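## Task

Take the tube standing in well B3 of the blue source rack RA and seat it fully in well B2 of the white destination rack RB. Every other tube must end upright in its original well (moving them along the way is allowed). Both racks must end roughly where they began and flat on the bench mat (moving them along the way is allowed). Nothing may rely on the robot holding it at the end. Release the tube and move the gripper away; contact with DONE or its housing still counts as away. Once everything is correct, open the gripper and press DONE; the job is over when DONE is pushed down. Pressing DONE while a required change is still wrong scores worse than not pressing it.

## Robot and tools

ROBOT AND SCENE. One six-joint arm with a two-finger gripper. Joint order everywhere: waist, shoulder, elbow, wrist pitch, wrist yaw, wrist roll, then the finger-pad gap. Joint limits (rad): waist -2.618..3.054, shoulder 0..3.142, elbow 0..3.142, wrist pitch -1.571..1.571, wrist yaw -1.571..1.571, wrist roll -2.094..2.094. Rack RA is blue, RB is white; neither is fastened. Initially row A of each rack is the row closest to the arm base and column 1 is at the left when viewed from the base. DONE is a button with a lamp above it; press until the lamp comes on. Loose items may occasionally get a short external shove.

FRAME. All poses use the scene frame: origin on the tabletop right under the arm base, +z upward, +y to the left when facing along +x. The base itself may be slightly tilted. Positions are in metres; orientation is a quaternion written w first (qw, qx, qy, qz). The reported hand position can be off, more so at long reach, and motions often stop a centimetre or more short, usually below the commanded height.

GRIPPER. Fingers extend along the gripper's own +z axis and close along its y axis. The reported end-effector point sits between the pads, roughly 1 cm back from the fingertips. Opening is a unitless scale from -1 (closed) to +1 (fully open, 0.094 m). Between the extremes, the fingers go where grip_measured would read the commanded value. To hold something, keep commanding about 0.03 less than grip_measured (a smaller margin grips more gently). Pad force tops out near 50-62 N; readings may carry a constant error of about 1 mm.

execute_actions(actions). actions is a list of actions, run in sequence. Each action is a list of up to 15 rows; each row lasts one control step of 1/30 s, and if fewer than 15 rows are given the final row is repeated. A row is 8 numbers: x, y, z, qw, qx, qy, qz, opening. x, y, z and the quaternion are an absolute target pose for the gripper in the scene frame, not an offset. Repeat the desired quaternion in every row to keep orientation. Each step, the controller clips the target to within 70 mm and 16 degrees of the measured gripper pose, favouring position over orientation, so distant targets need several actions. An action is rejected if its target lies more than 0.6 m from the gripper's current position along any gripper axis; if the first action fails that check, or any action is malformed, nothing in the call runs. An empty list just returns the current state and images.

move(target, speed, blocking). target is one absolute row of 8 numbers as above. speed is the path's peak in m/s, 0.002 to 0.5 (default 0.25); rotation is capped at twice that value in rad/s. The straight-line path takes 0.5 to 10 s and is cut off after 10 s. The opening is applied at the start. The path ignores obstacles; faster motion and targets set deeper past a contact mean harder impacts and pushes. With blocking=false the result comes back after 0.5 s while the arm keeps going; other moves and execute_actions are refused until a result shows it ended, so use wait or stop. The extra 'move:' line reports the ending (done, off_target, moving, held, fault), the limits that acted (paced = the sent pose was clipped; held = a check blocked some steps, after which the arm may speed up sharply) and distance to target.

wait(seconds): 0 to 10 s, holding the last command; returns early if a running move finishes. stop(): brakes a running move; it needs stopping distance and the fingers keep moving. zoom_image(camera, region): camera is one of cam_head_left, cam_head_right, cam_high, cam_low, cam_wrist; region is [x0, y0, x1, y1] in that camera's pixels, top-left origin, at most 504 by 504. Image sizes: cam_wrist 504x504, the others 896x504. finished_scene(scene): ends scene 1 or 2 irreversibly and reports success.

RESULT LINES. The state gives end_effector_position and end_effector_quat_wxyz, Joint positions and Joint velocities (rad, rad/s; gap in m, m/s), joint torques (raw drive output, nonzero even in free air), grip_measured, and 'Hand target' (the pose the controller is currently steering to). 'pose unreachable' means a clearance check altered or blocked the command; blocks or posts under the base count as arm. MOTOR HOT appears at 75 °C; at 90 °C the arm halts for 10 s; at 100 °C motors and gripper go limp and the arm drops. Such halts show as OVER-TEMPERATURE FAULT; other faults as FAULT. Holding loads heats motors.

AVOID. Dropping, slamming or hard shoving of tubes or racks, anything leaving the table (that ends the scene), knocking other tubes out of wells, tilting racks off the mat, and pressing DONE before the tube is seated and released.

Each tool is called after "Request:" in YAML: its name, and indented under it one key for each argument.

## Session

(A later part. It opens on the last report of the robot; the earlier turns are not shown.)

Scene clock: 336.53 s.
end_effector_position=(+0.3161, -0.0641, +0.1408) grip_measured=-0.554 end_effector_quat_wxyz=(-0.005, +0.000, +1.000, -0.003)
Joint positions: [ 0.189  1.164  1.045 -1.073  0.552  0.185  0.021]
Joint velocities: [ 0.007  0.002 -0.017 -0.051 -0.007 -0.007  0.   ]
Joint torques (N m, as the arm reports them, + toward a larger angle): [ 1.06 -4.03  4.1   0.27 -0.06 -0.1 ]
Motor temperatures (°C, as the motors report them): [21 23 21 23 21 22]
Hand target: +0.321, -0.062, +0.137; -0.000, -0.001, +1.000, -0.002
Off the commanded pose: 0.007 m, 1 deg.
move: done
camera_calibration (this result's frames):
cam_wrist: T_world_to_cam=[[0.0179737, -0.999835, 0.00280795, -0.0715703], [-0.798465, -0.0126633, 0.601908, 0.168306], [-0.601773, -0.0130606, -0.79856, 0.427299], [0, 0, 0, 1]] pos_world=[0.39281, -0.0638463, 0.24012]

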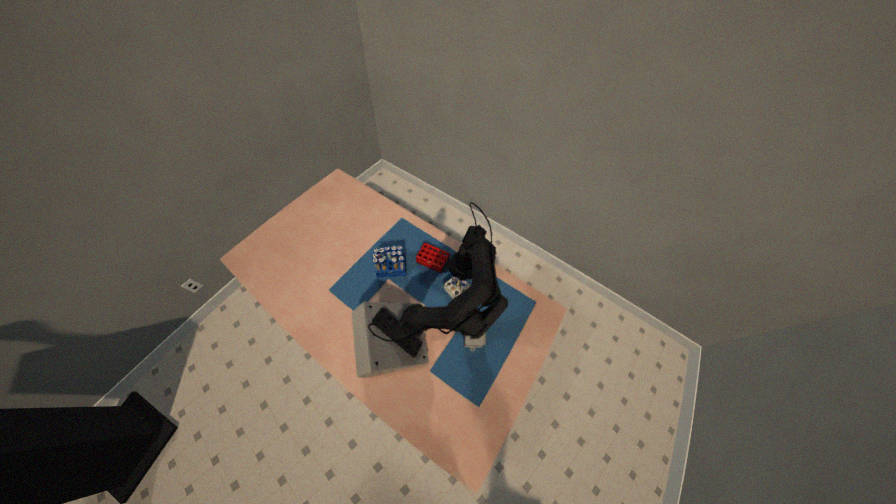

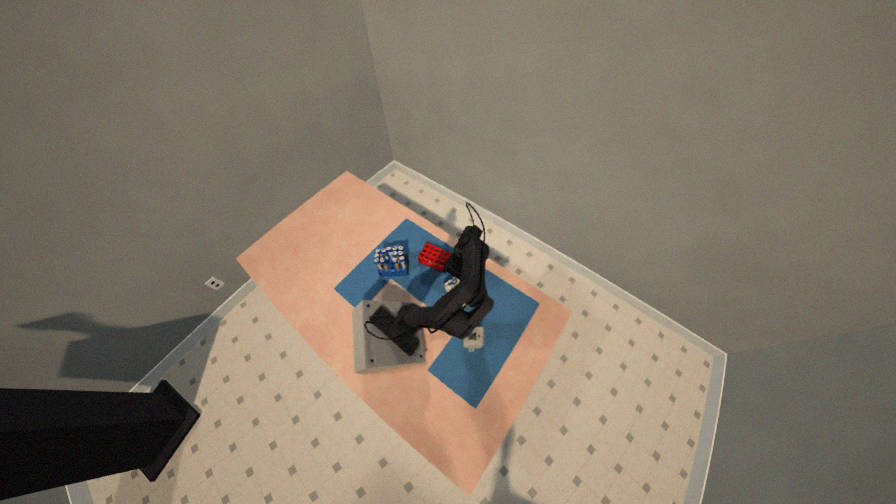

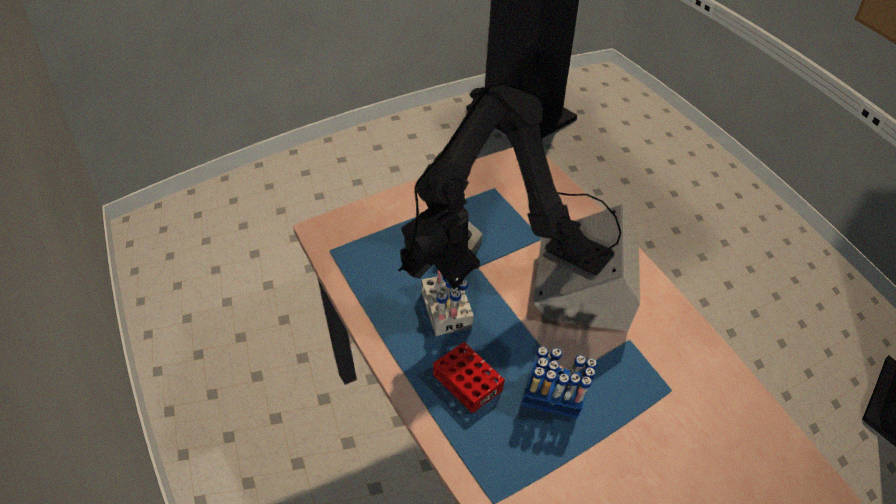

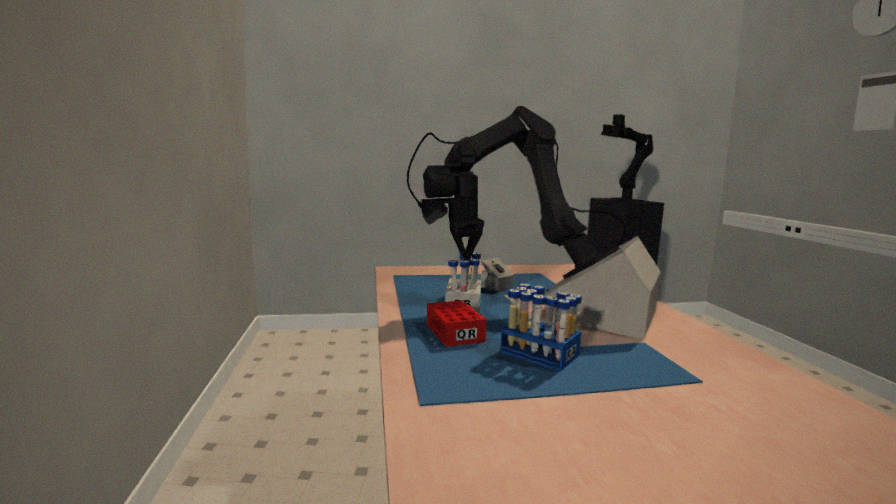

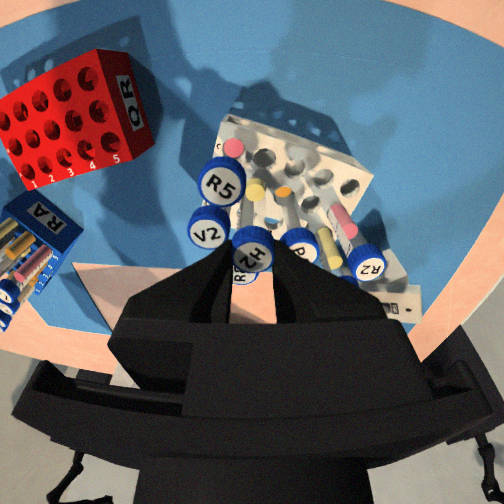

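Request:
move:
  target: [0.321,-0.061,0.137,0,0,-1,0,-0.4]

Request:
move:
  target: [0.321,-0.061,0.2,0,0,-1,0,-0.4]
  speed: 0.08

Request:
move:
  target: [0.228,0.212,0.175,0,0,-1,0,-0.4]
  speed: 0.15

Request:
move:
  target: [0.227,0.209,0.142,0,0,-1,0,-0.4]
  speed: 0.03

Scene clock: 343.93 s.
end_effector_position=(+0.3184, -0.0634, +0.1408) grip_measured=-0.402 end_effector_quat_wxyz=(-0.001, +0.003, +1.000, -0.002)
Joint positions: [ 0.188  1.164  1.045 -1.062  0.55   0.183  0.028]
Joint velocities: [-0.007 -0.012  0.007  0.007  0.022  0.037  0.001]
Joint torques (N m, as the arm reports them, + toward a larger angle): [ 1.16 -4.06  4.09  0.26 -0.14 -0.1 ]
Motor temperatures (°C, as the motors report them): [21 23 21 23 21 22]
Hand target: +0.321, -0.061, +0.137; -0.000, +0.000, +1.000, -0.000
Off the commanded pose: 0.005 m, 0 deg.
move: done
camera_calibration (this result's frames):
cam_wrist: T_world_to_cam=[[0.0134127, -0.99991, -0.000424138, -0.0690238], [-0.803779, -0.0110341, 0.594826, 0.173011], [-0.594777, -0.00763732, -0.803854, 0.42753], [0, 0, 0, 1]] pos_world=[0.394274, -0.0638434, 0.240731]

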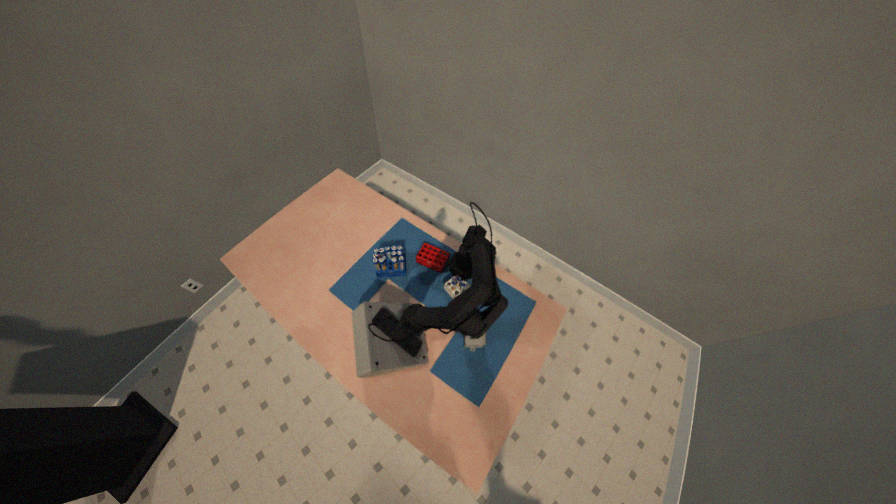

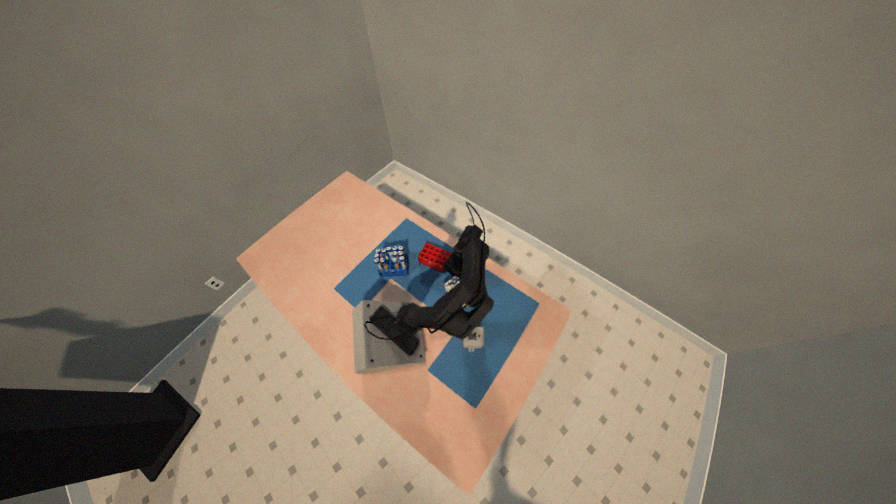

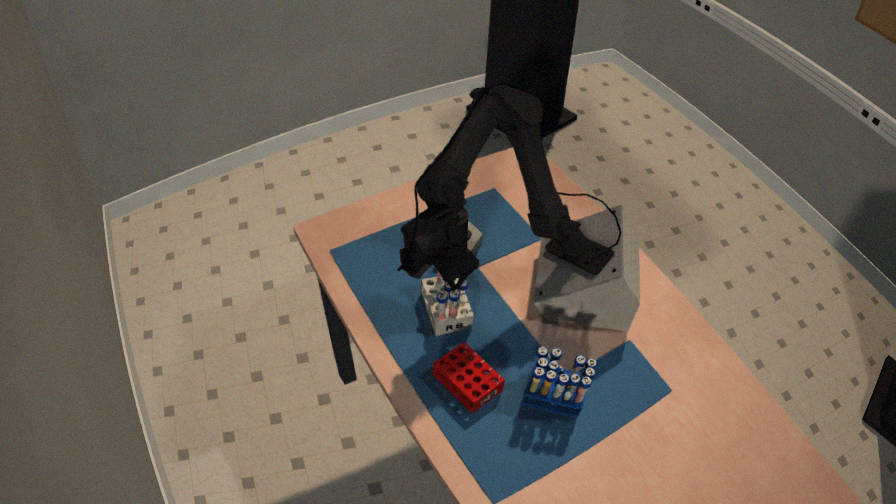

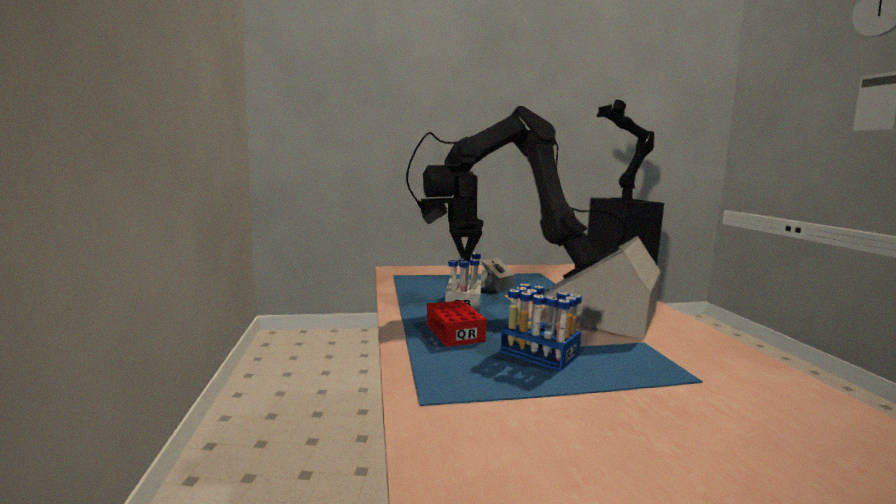

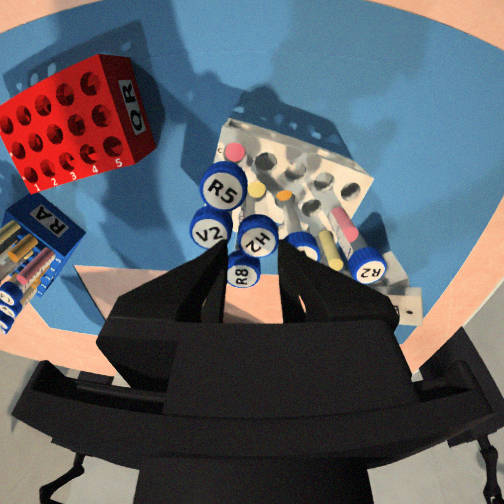

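Scene clock: 345.23 s.
end_effector_position=(+0.3144, -0.0621, +0.1946) grip_measured=-0.402 end_effector_quat_wxyz=(-0.007, +0.001, +1.000, +0.002)
Joint positions: [ 0.35   1.164  1.224 -1.351  0.594  0.368  0.028]
Joint velocities: [-0.022  0.007  0.007 -0.051  0.037 -0.007 -0.   ]
Joint torques (N m, as the arm reports them, + toward a larger angle): [ 3.03 -2.92  6.12 -0.02  0.12  0.15]
Motor temperatures (°C, as the motors report them): [21 23 21 23 21 22]
Hand target: +0.321, -0.060, +0.200; +0.000, +0.001, +1.000, +0.003
Off the commanded pose: 0.009 m, 1 deg.
move: done
camera_calibration (this result's frames):
cam_wrist: T_world_to_cam=[[0.0173983, -0.999817, -0.00800766, -0.067371], [-0.79654, -0.0187009, 0.604297, 0.133178], [-0.604336, -0.00413534, -0.796719, 0.470244], [0, 0, 0, 1]] pos_world=[0.391439, -0.0629234, 0.293634]

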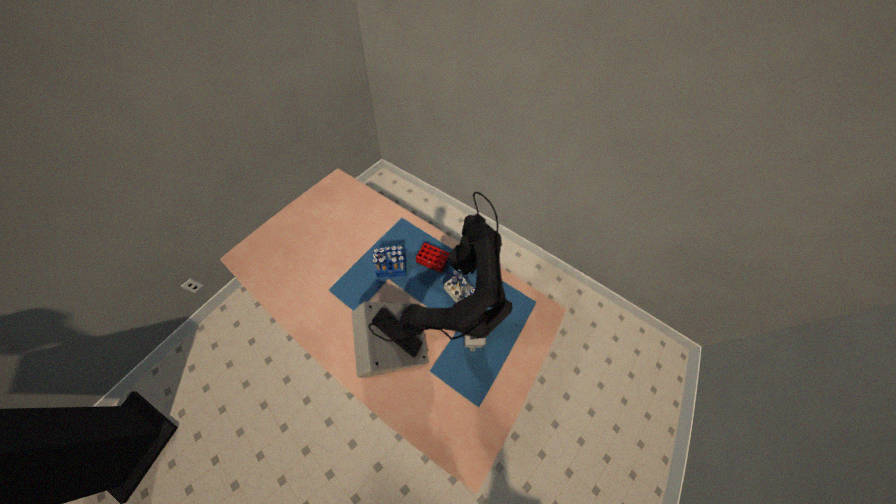

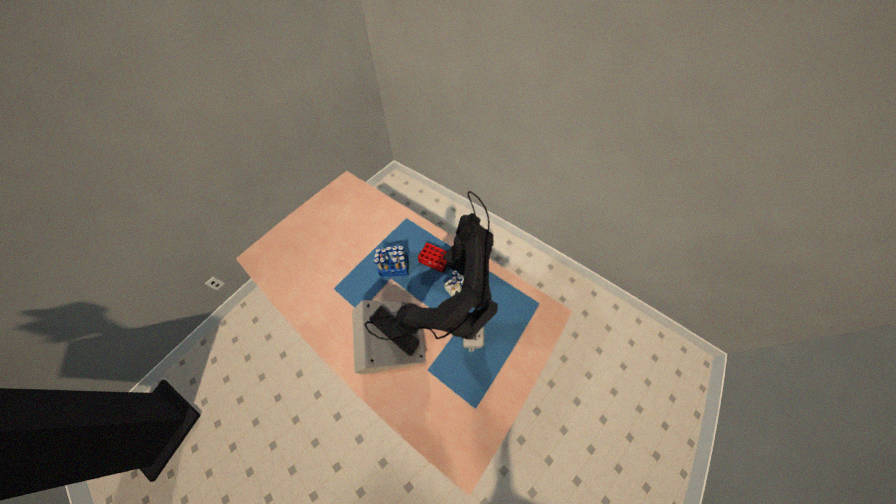

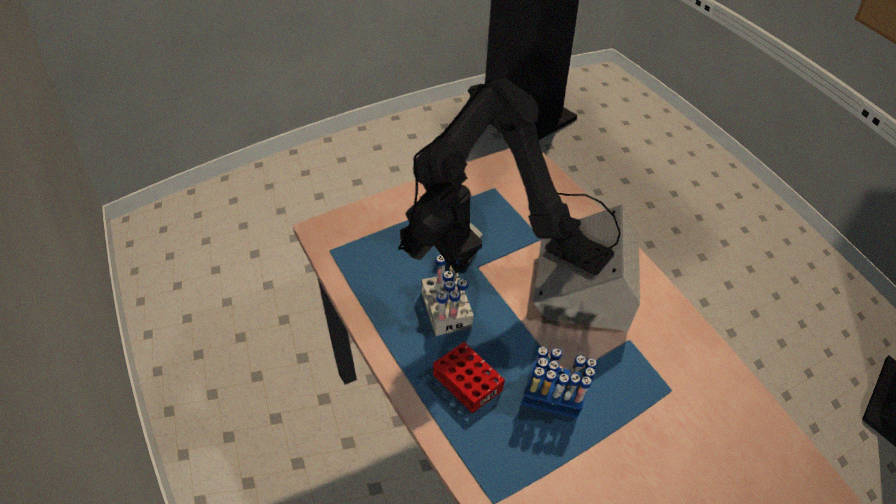

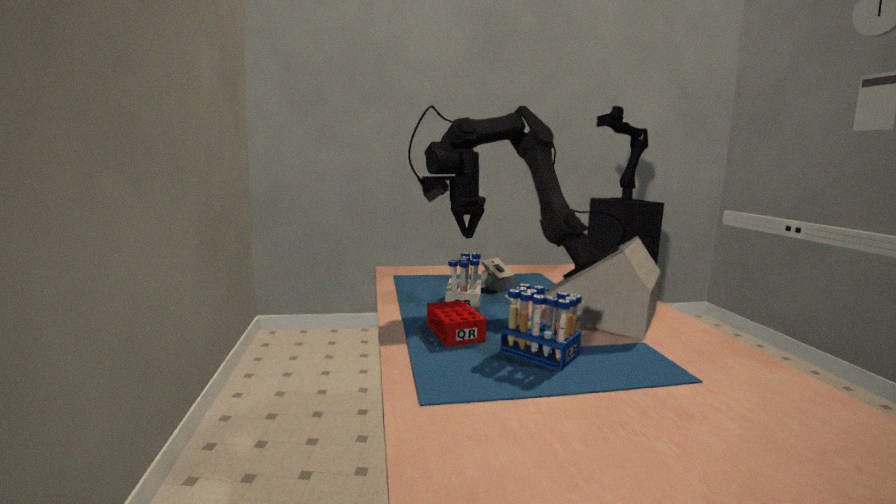

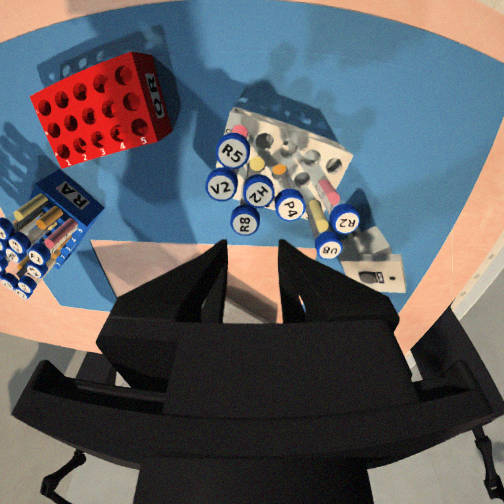

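Scene clock: 347.63 s.
end_effector_position=(+0.2277, +0.2075, +0.1640) grip_measured=-0.402 end_effector_quat_wxyz=(-0.017, -0.007, +1.000, -0.006)
Joint positions: [ 1.071  1.948  1.292 -1.185  0.595  1.251  0.028]
Joint velocities: [-0.027 -0.012 -0.002  0.022  0.037  0.022 -0.   ]
Joint torques (N m, as the arm reports them, + toward a larger angle): [ 6.49 -5.95  6.13  0.08  0.01  0.07]
Motor temperatures (°C, as the motors report them): [21 23 21 23 21 22]
Hand target: +0.231, +0.219, +0.174; -0.005, +0.000, +1.000, +0.012
Off the commanded pose: 0.012 m, 2 deg.
move: off_target
camera_calibration (this result's frames):
cam_wrist: T_world_to_cam=[[0.0329438, -0.999423, 0.00822287, 0.197105], [-0.784492, -0.0207597, 0.619792, 0.0827924], [-0.619264, -0.0268691, -0.784723, 0.400709], [0, 0, 0, 1]] pos_world=[0.306601, 0.209476, 0.26151]

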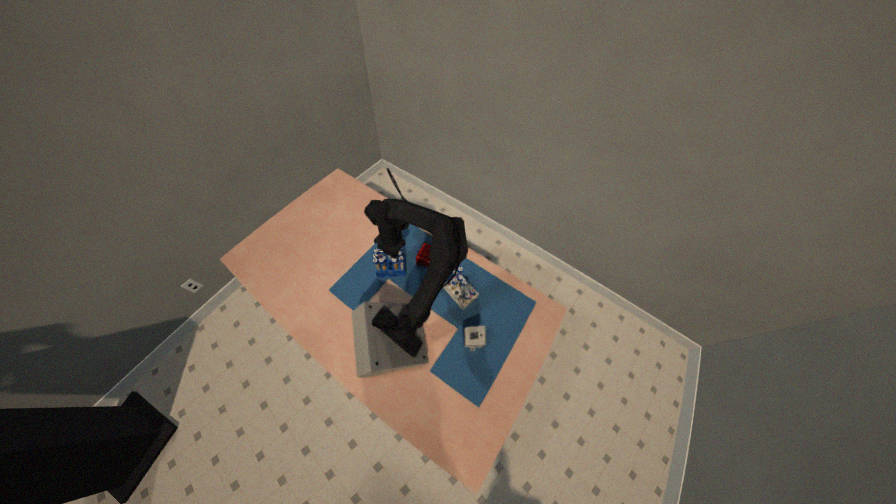

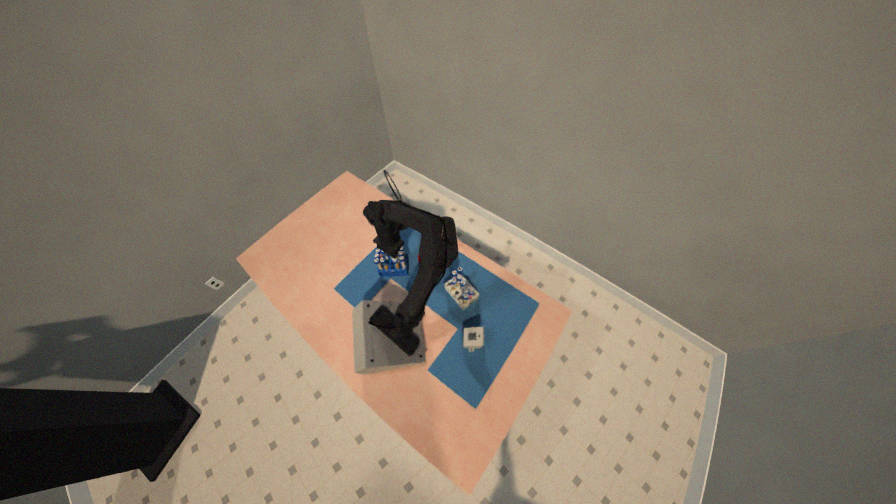

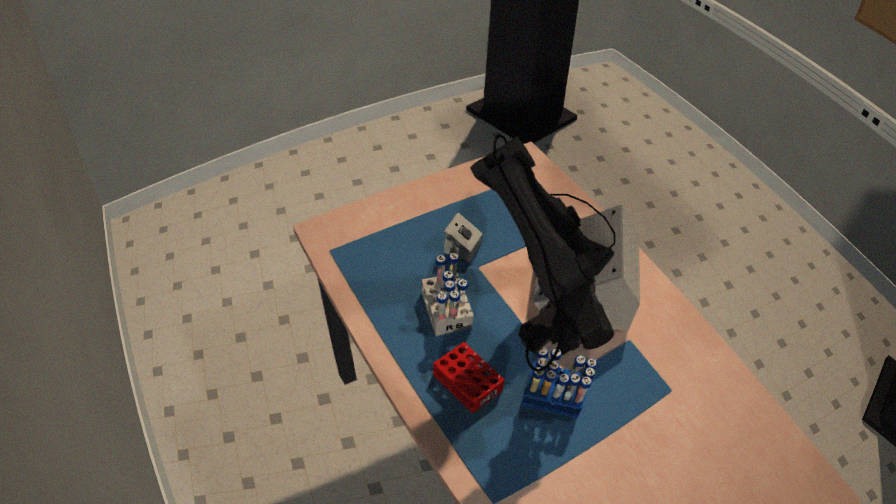

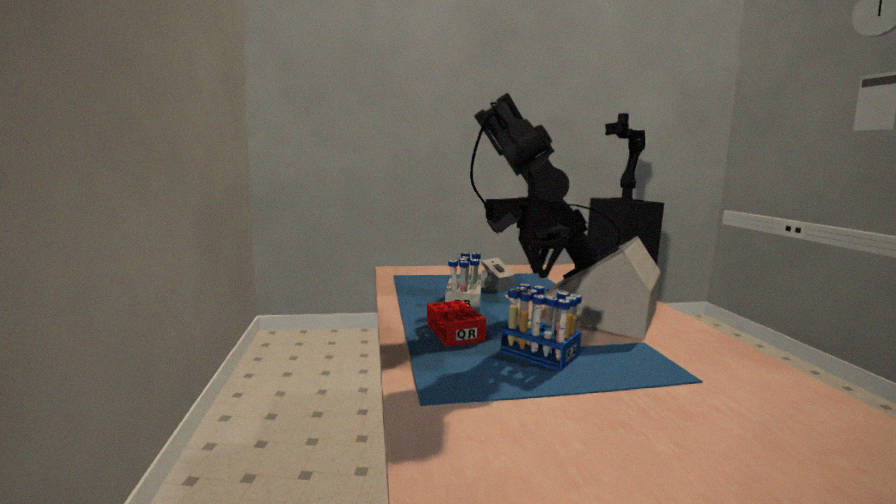

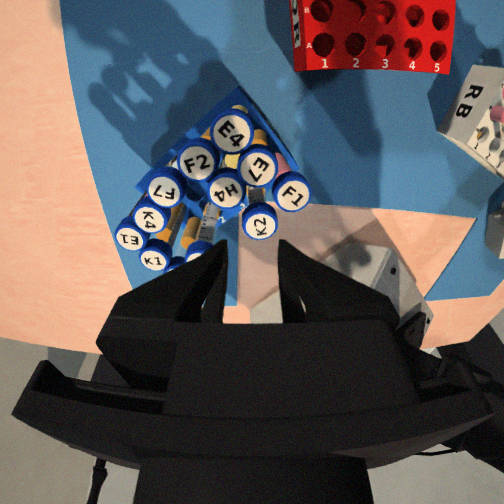

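Scene clock: 348.80 s.
end_effector_position=(+0.2248, +0.2072, +0.1415) grip_measured=-0.402 end_effector_quat_wxyz=(-0.010, +0.004, +1.000, -0.004)
Joint positions: [ 1.043  1.948  1.208 -1.071  0.614  1.234  0.028]
Joint velocities: [-0.012  0.007 -0.017  0.051 -0.095 -0.066 -0.   ]
Joint torques (N m, as the arm reports them, + toward a larger angle): [ 4.68 -6.66  3.72  0.19  0.18 -0.06]
Motor temperatures (°C, as the motors report them): [21 23 21 23 21 22]
Hand target: +0.227, +0.209, +0.142; +0.000, +0.000, +1.000, -0.001
Off the commanded pose: 0.003 m, 1 deg.
move: done
camera_calibration (this result's frames):
cam_wrist: T_world_to_cam=[[0.0111969, -0.999924, 0.00506748, 0.202546], [-0.793194, -0.00579598, 0.608942, 0.0947944], [-0.608867, -0.0108378, -0.793199, 0.376837], [0, 0, 0, 1]] pos_world=[0.302366, 0.207165, 0.240156]

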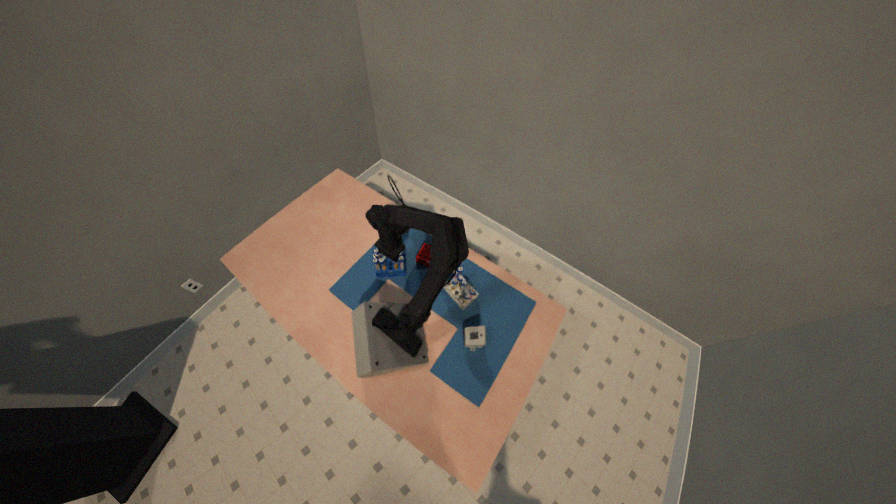

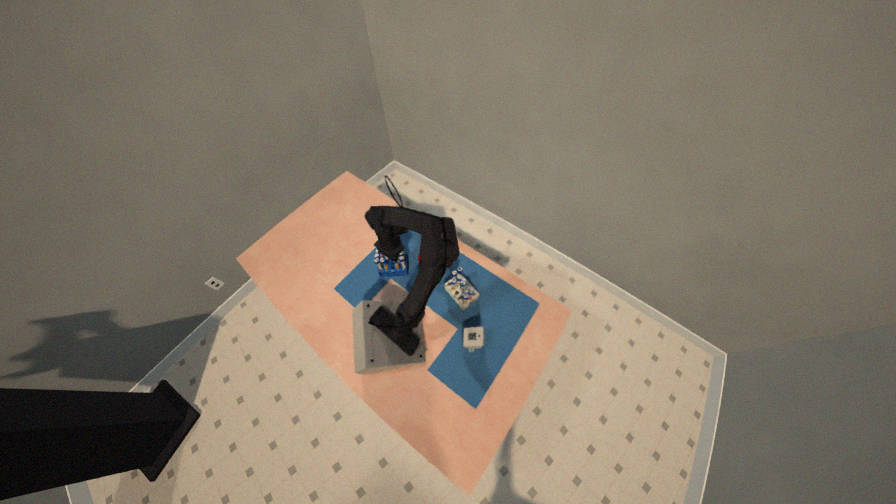

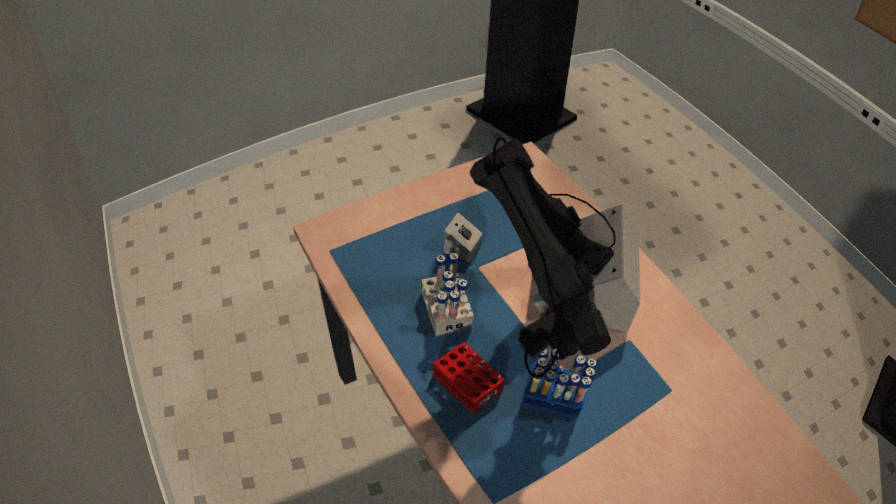

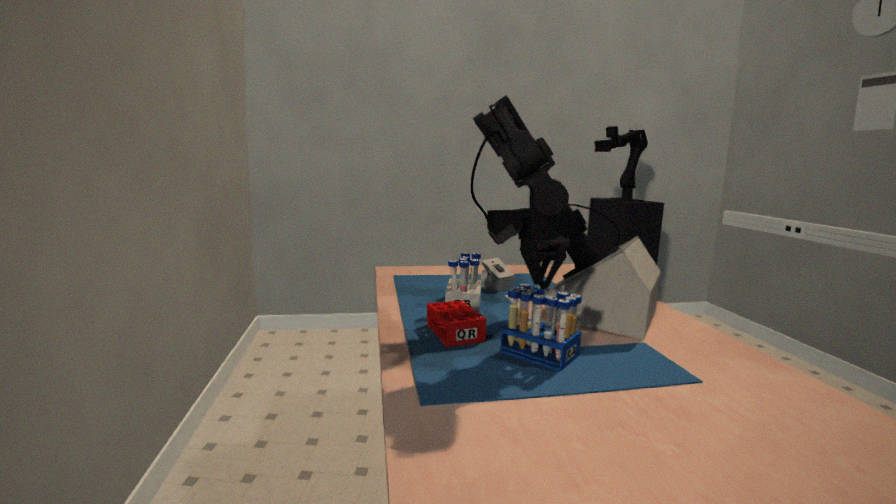

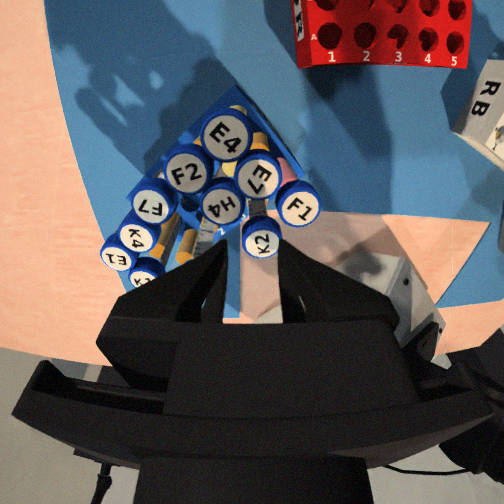

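Request:
move:
  target: [0.228,0.205,0.14,0,0,-1,0,-0.4]
  speed: 0.02

Request:
move:
  target: [0.228,0.205,0.124,0,0,-1,0,-0.4]
  speed: 0.02

Scene clock: 355.33 s.
end_effector_position=(+0.2232, +0.2038, +0.1364) grip_measured=-0.402 end_effector_quat_wxyz=(-0.012, -0.000, +1.000, -0.009)
Joint positions: [ 1.034  1.948  1.19  -1.061  0.615  1.222  0.028]
Joint velocities: [ 0.007  0.007 -0.012 -0.037  0.022  0.022 -0.001]
Joint torques (N m, as the arm reports them, + toward a larger angle): [ 4.81 -8.07  3.59  0.16  0.16 -0.05]
Motor temperatures (°C, as the motors report them): [21 23 21 23 21 22]
Hand target: +0.228, +0.205, +0.140; -0.000, +0.000, +1.000, -0.000
Off the commanded pose: 0.006 m, 2 deg.
move: done
camera_calibration (this result's frames):
cam_wrist: T_world_to_cam=[[0.0193783, -0.999702, 0.0148389, 0.19599], [-0.790173, -0.00622002, 0.612852, 0.0955021], [-0.612577, -0.0236014, -0.790059, 0.374793], [0, 0, 0, 1]] pos_world=[0.301255, 0.205371, 0.234671]

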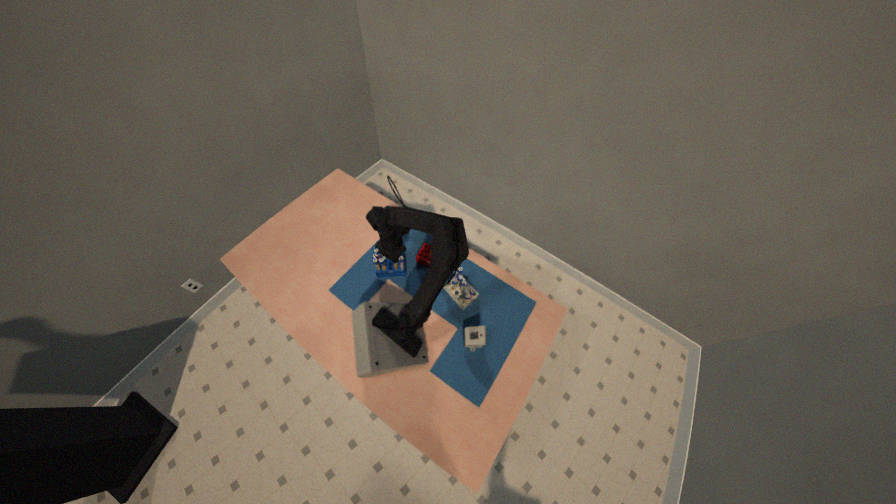

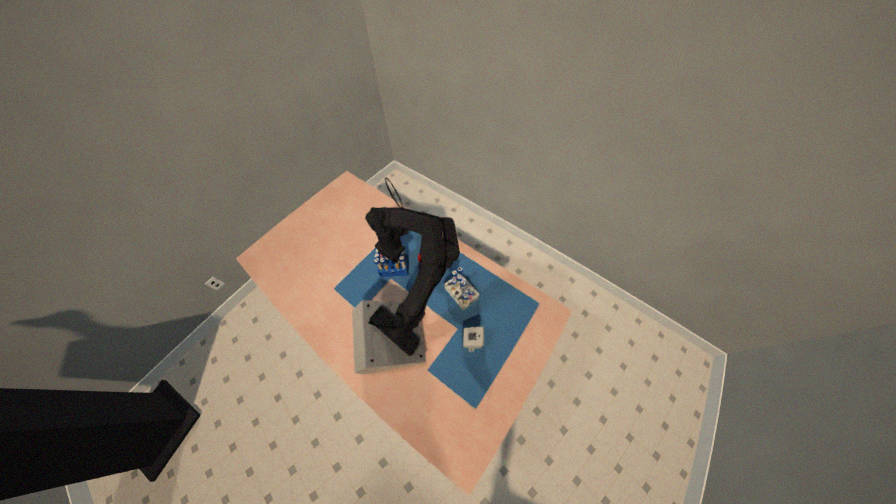

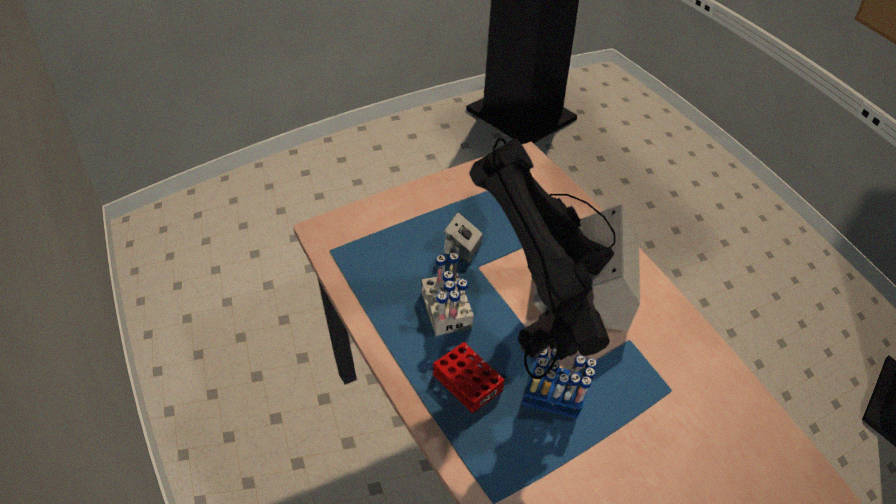

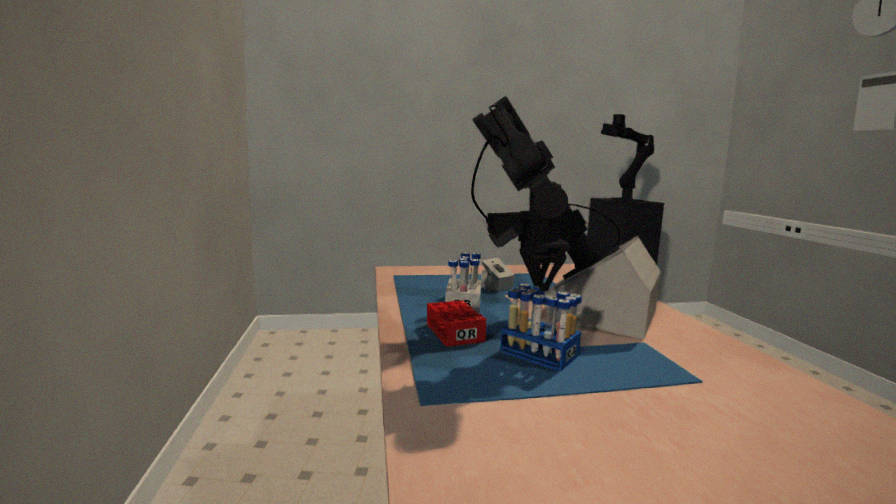

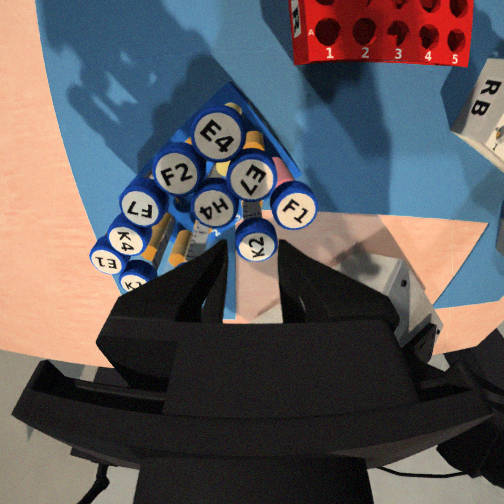

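Scene clock: 356.33 s.
end_effector_position=(+0.2241, +0.2026, +0.1228) grip_measured=-0.402 end_effector_quat_wxyz=(-0.012, +0.002, +1.000, -0.007)
Joint positions: [ 1.004  1.948  1.149 -0.993  0.619  1.189  0.028]
Joint velocities: [-0.017 -0.017 -0.007  0.051  0.007  0.037  0.001]
Joint torques (N m, as the arm reports them, + toward a larger angle): [ 4.65 -7.08  3.64  0.22  0.16 -0.17]
Motor temperatures (°C, as the motors report them): [21 23 21 23 21 22]
Hand target: +0.228, +0.205, +0.124; +0.000, +0.001, +1.000, -0.001
Off the commanded pose: 0.005 m, 2 deg.
move: done
camera_calibration (this result's frames):
cam_wrist: T_world_to_cam=[[0.0143669, -0.99985, 0.00971427, 0.196819], [-0.789949, -0.00539367, 0.613148, 0.104308], [-0.613004, -0.0164828, -0.789908, 0.363183], [0, 0, 0, 1]] pos_world=[0.302203, 0.203338, 0.221013]

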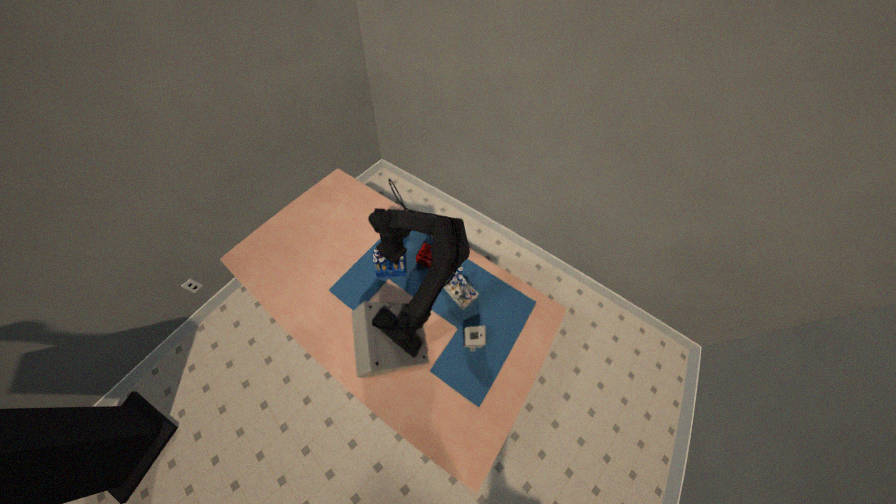

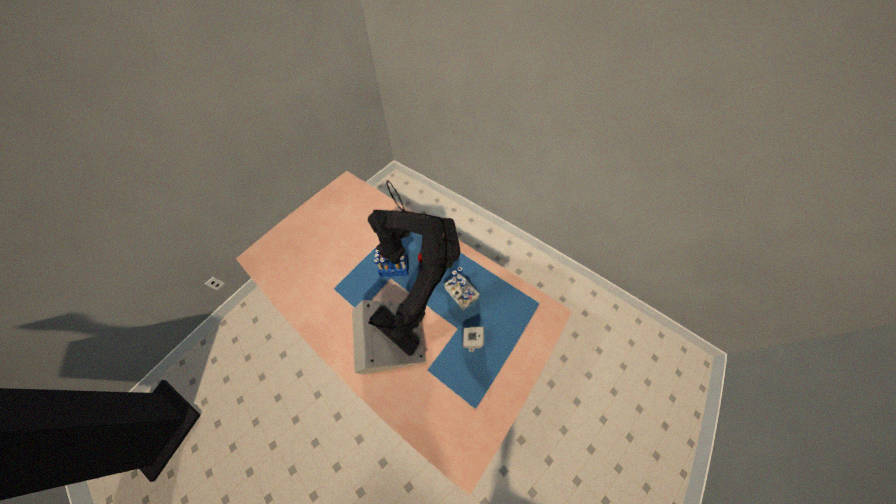

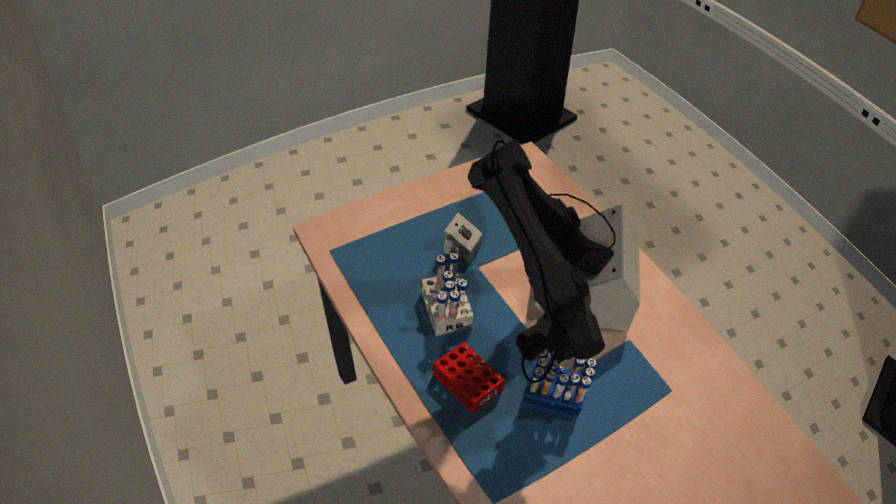

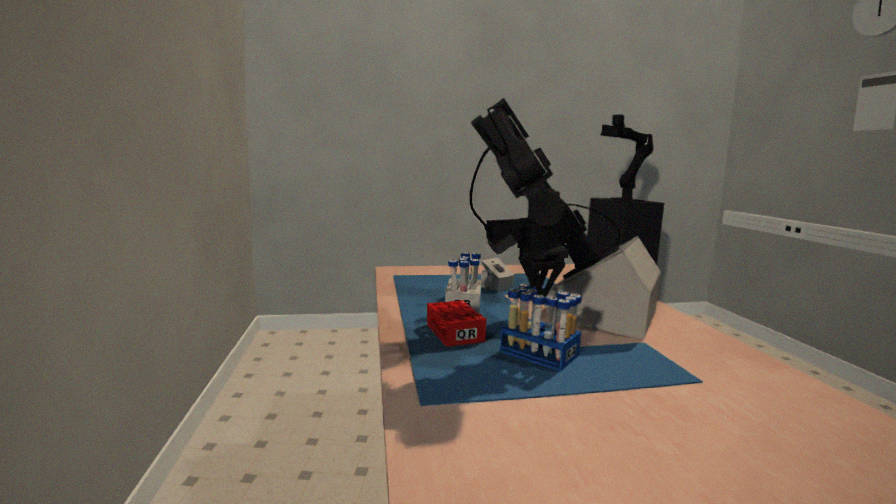

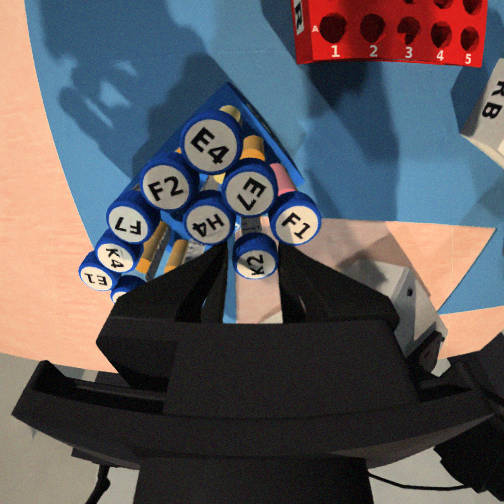

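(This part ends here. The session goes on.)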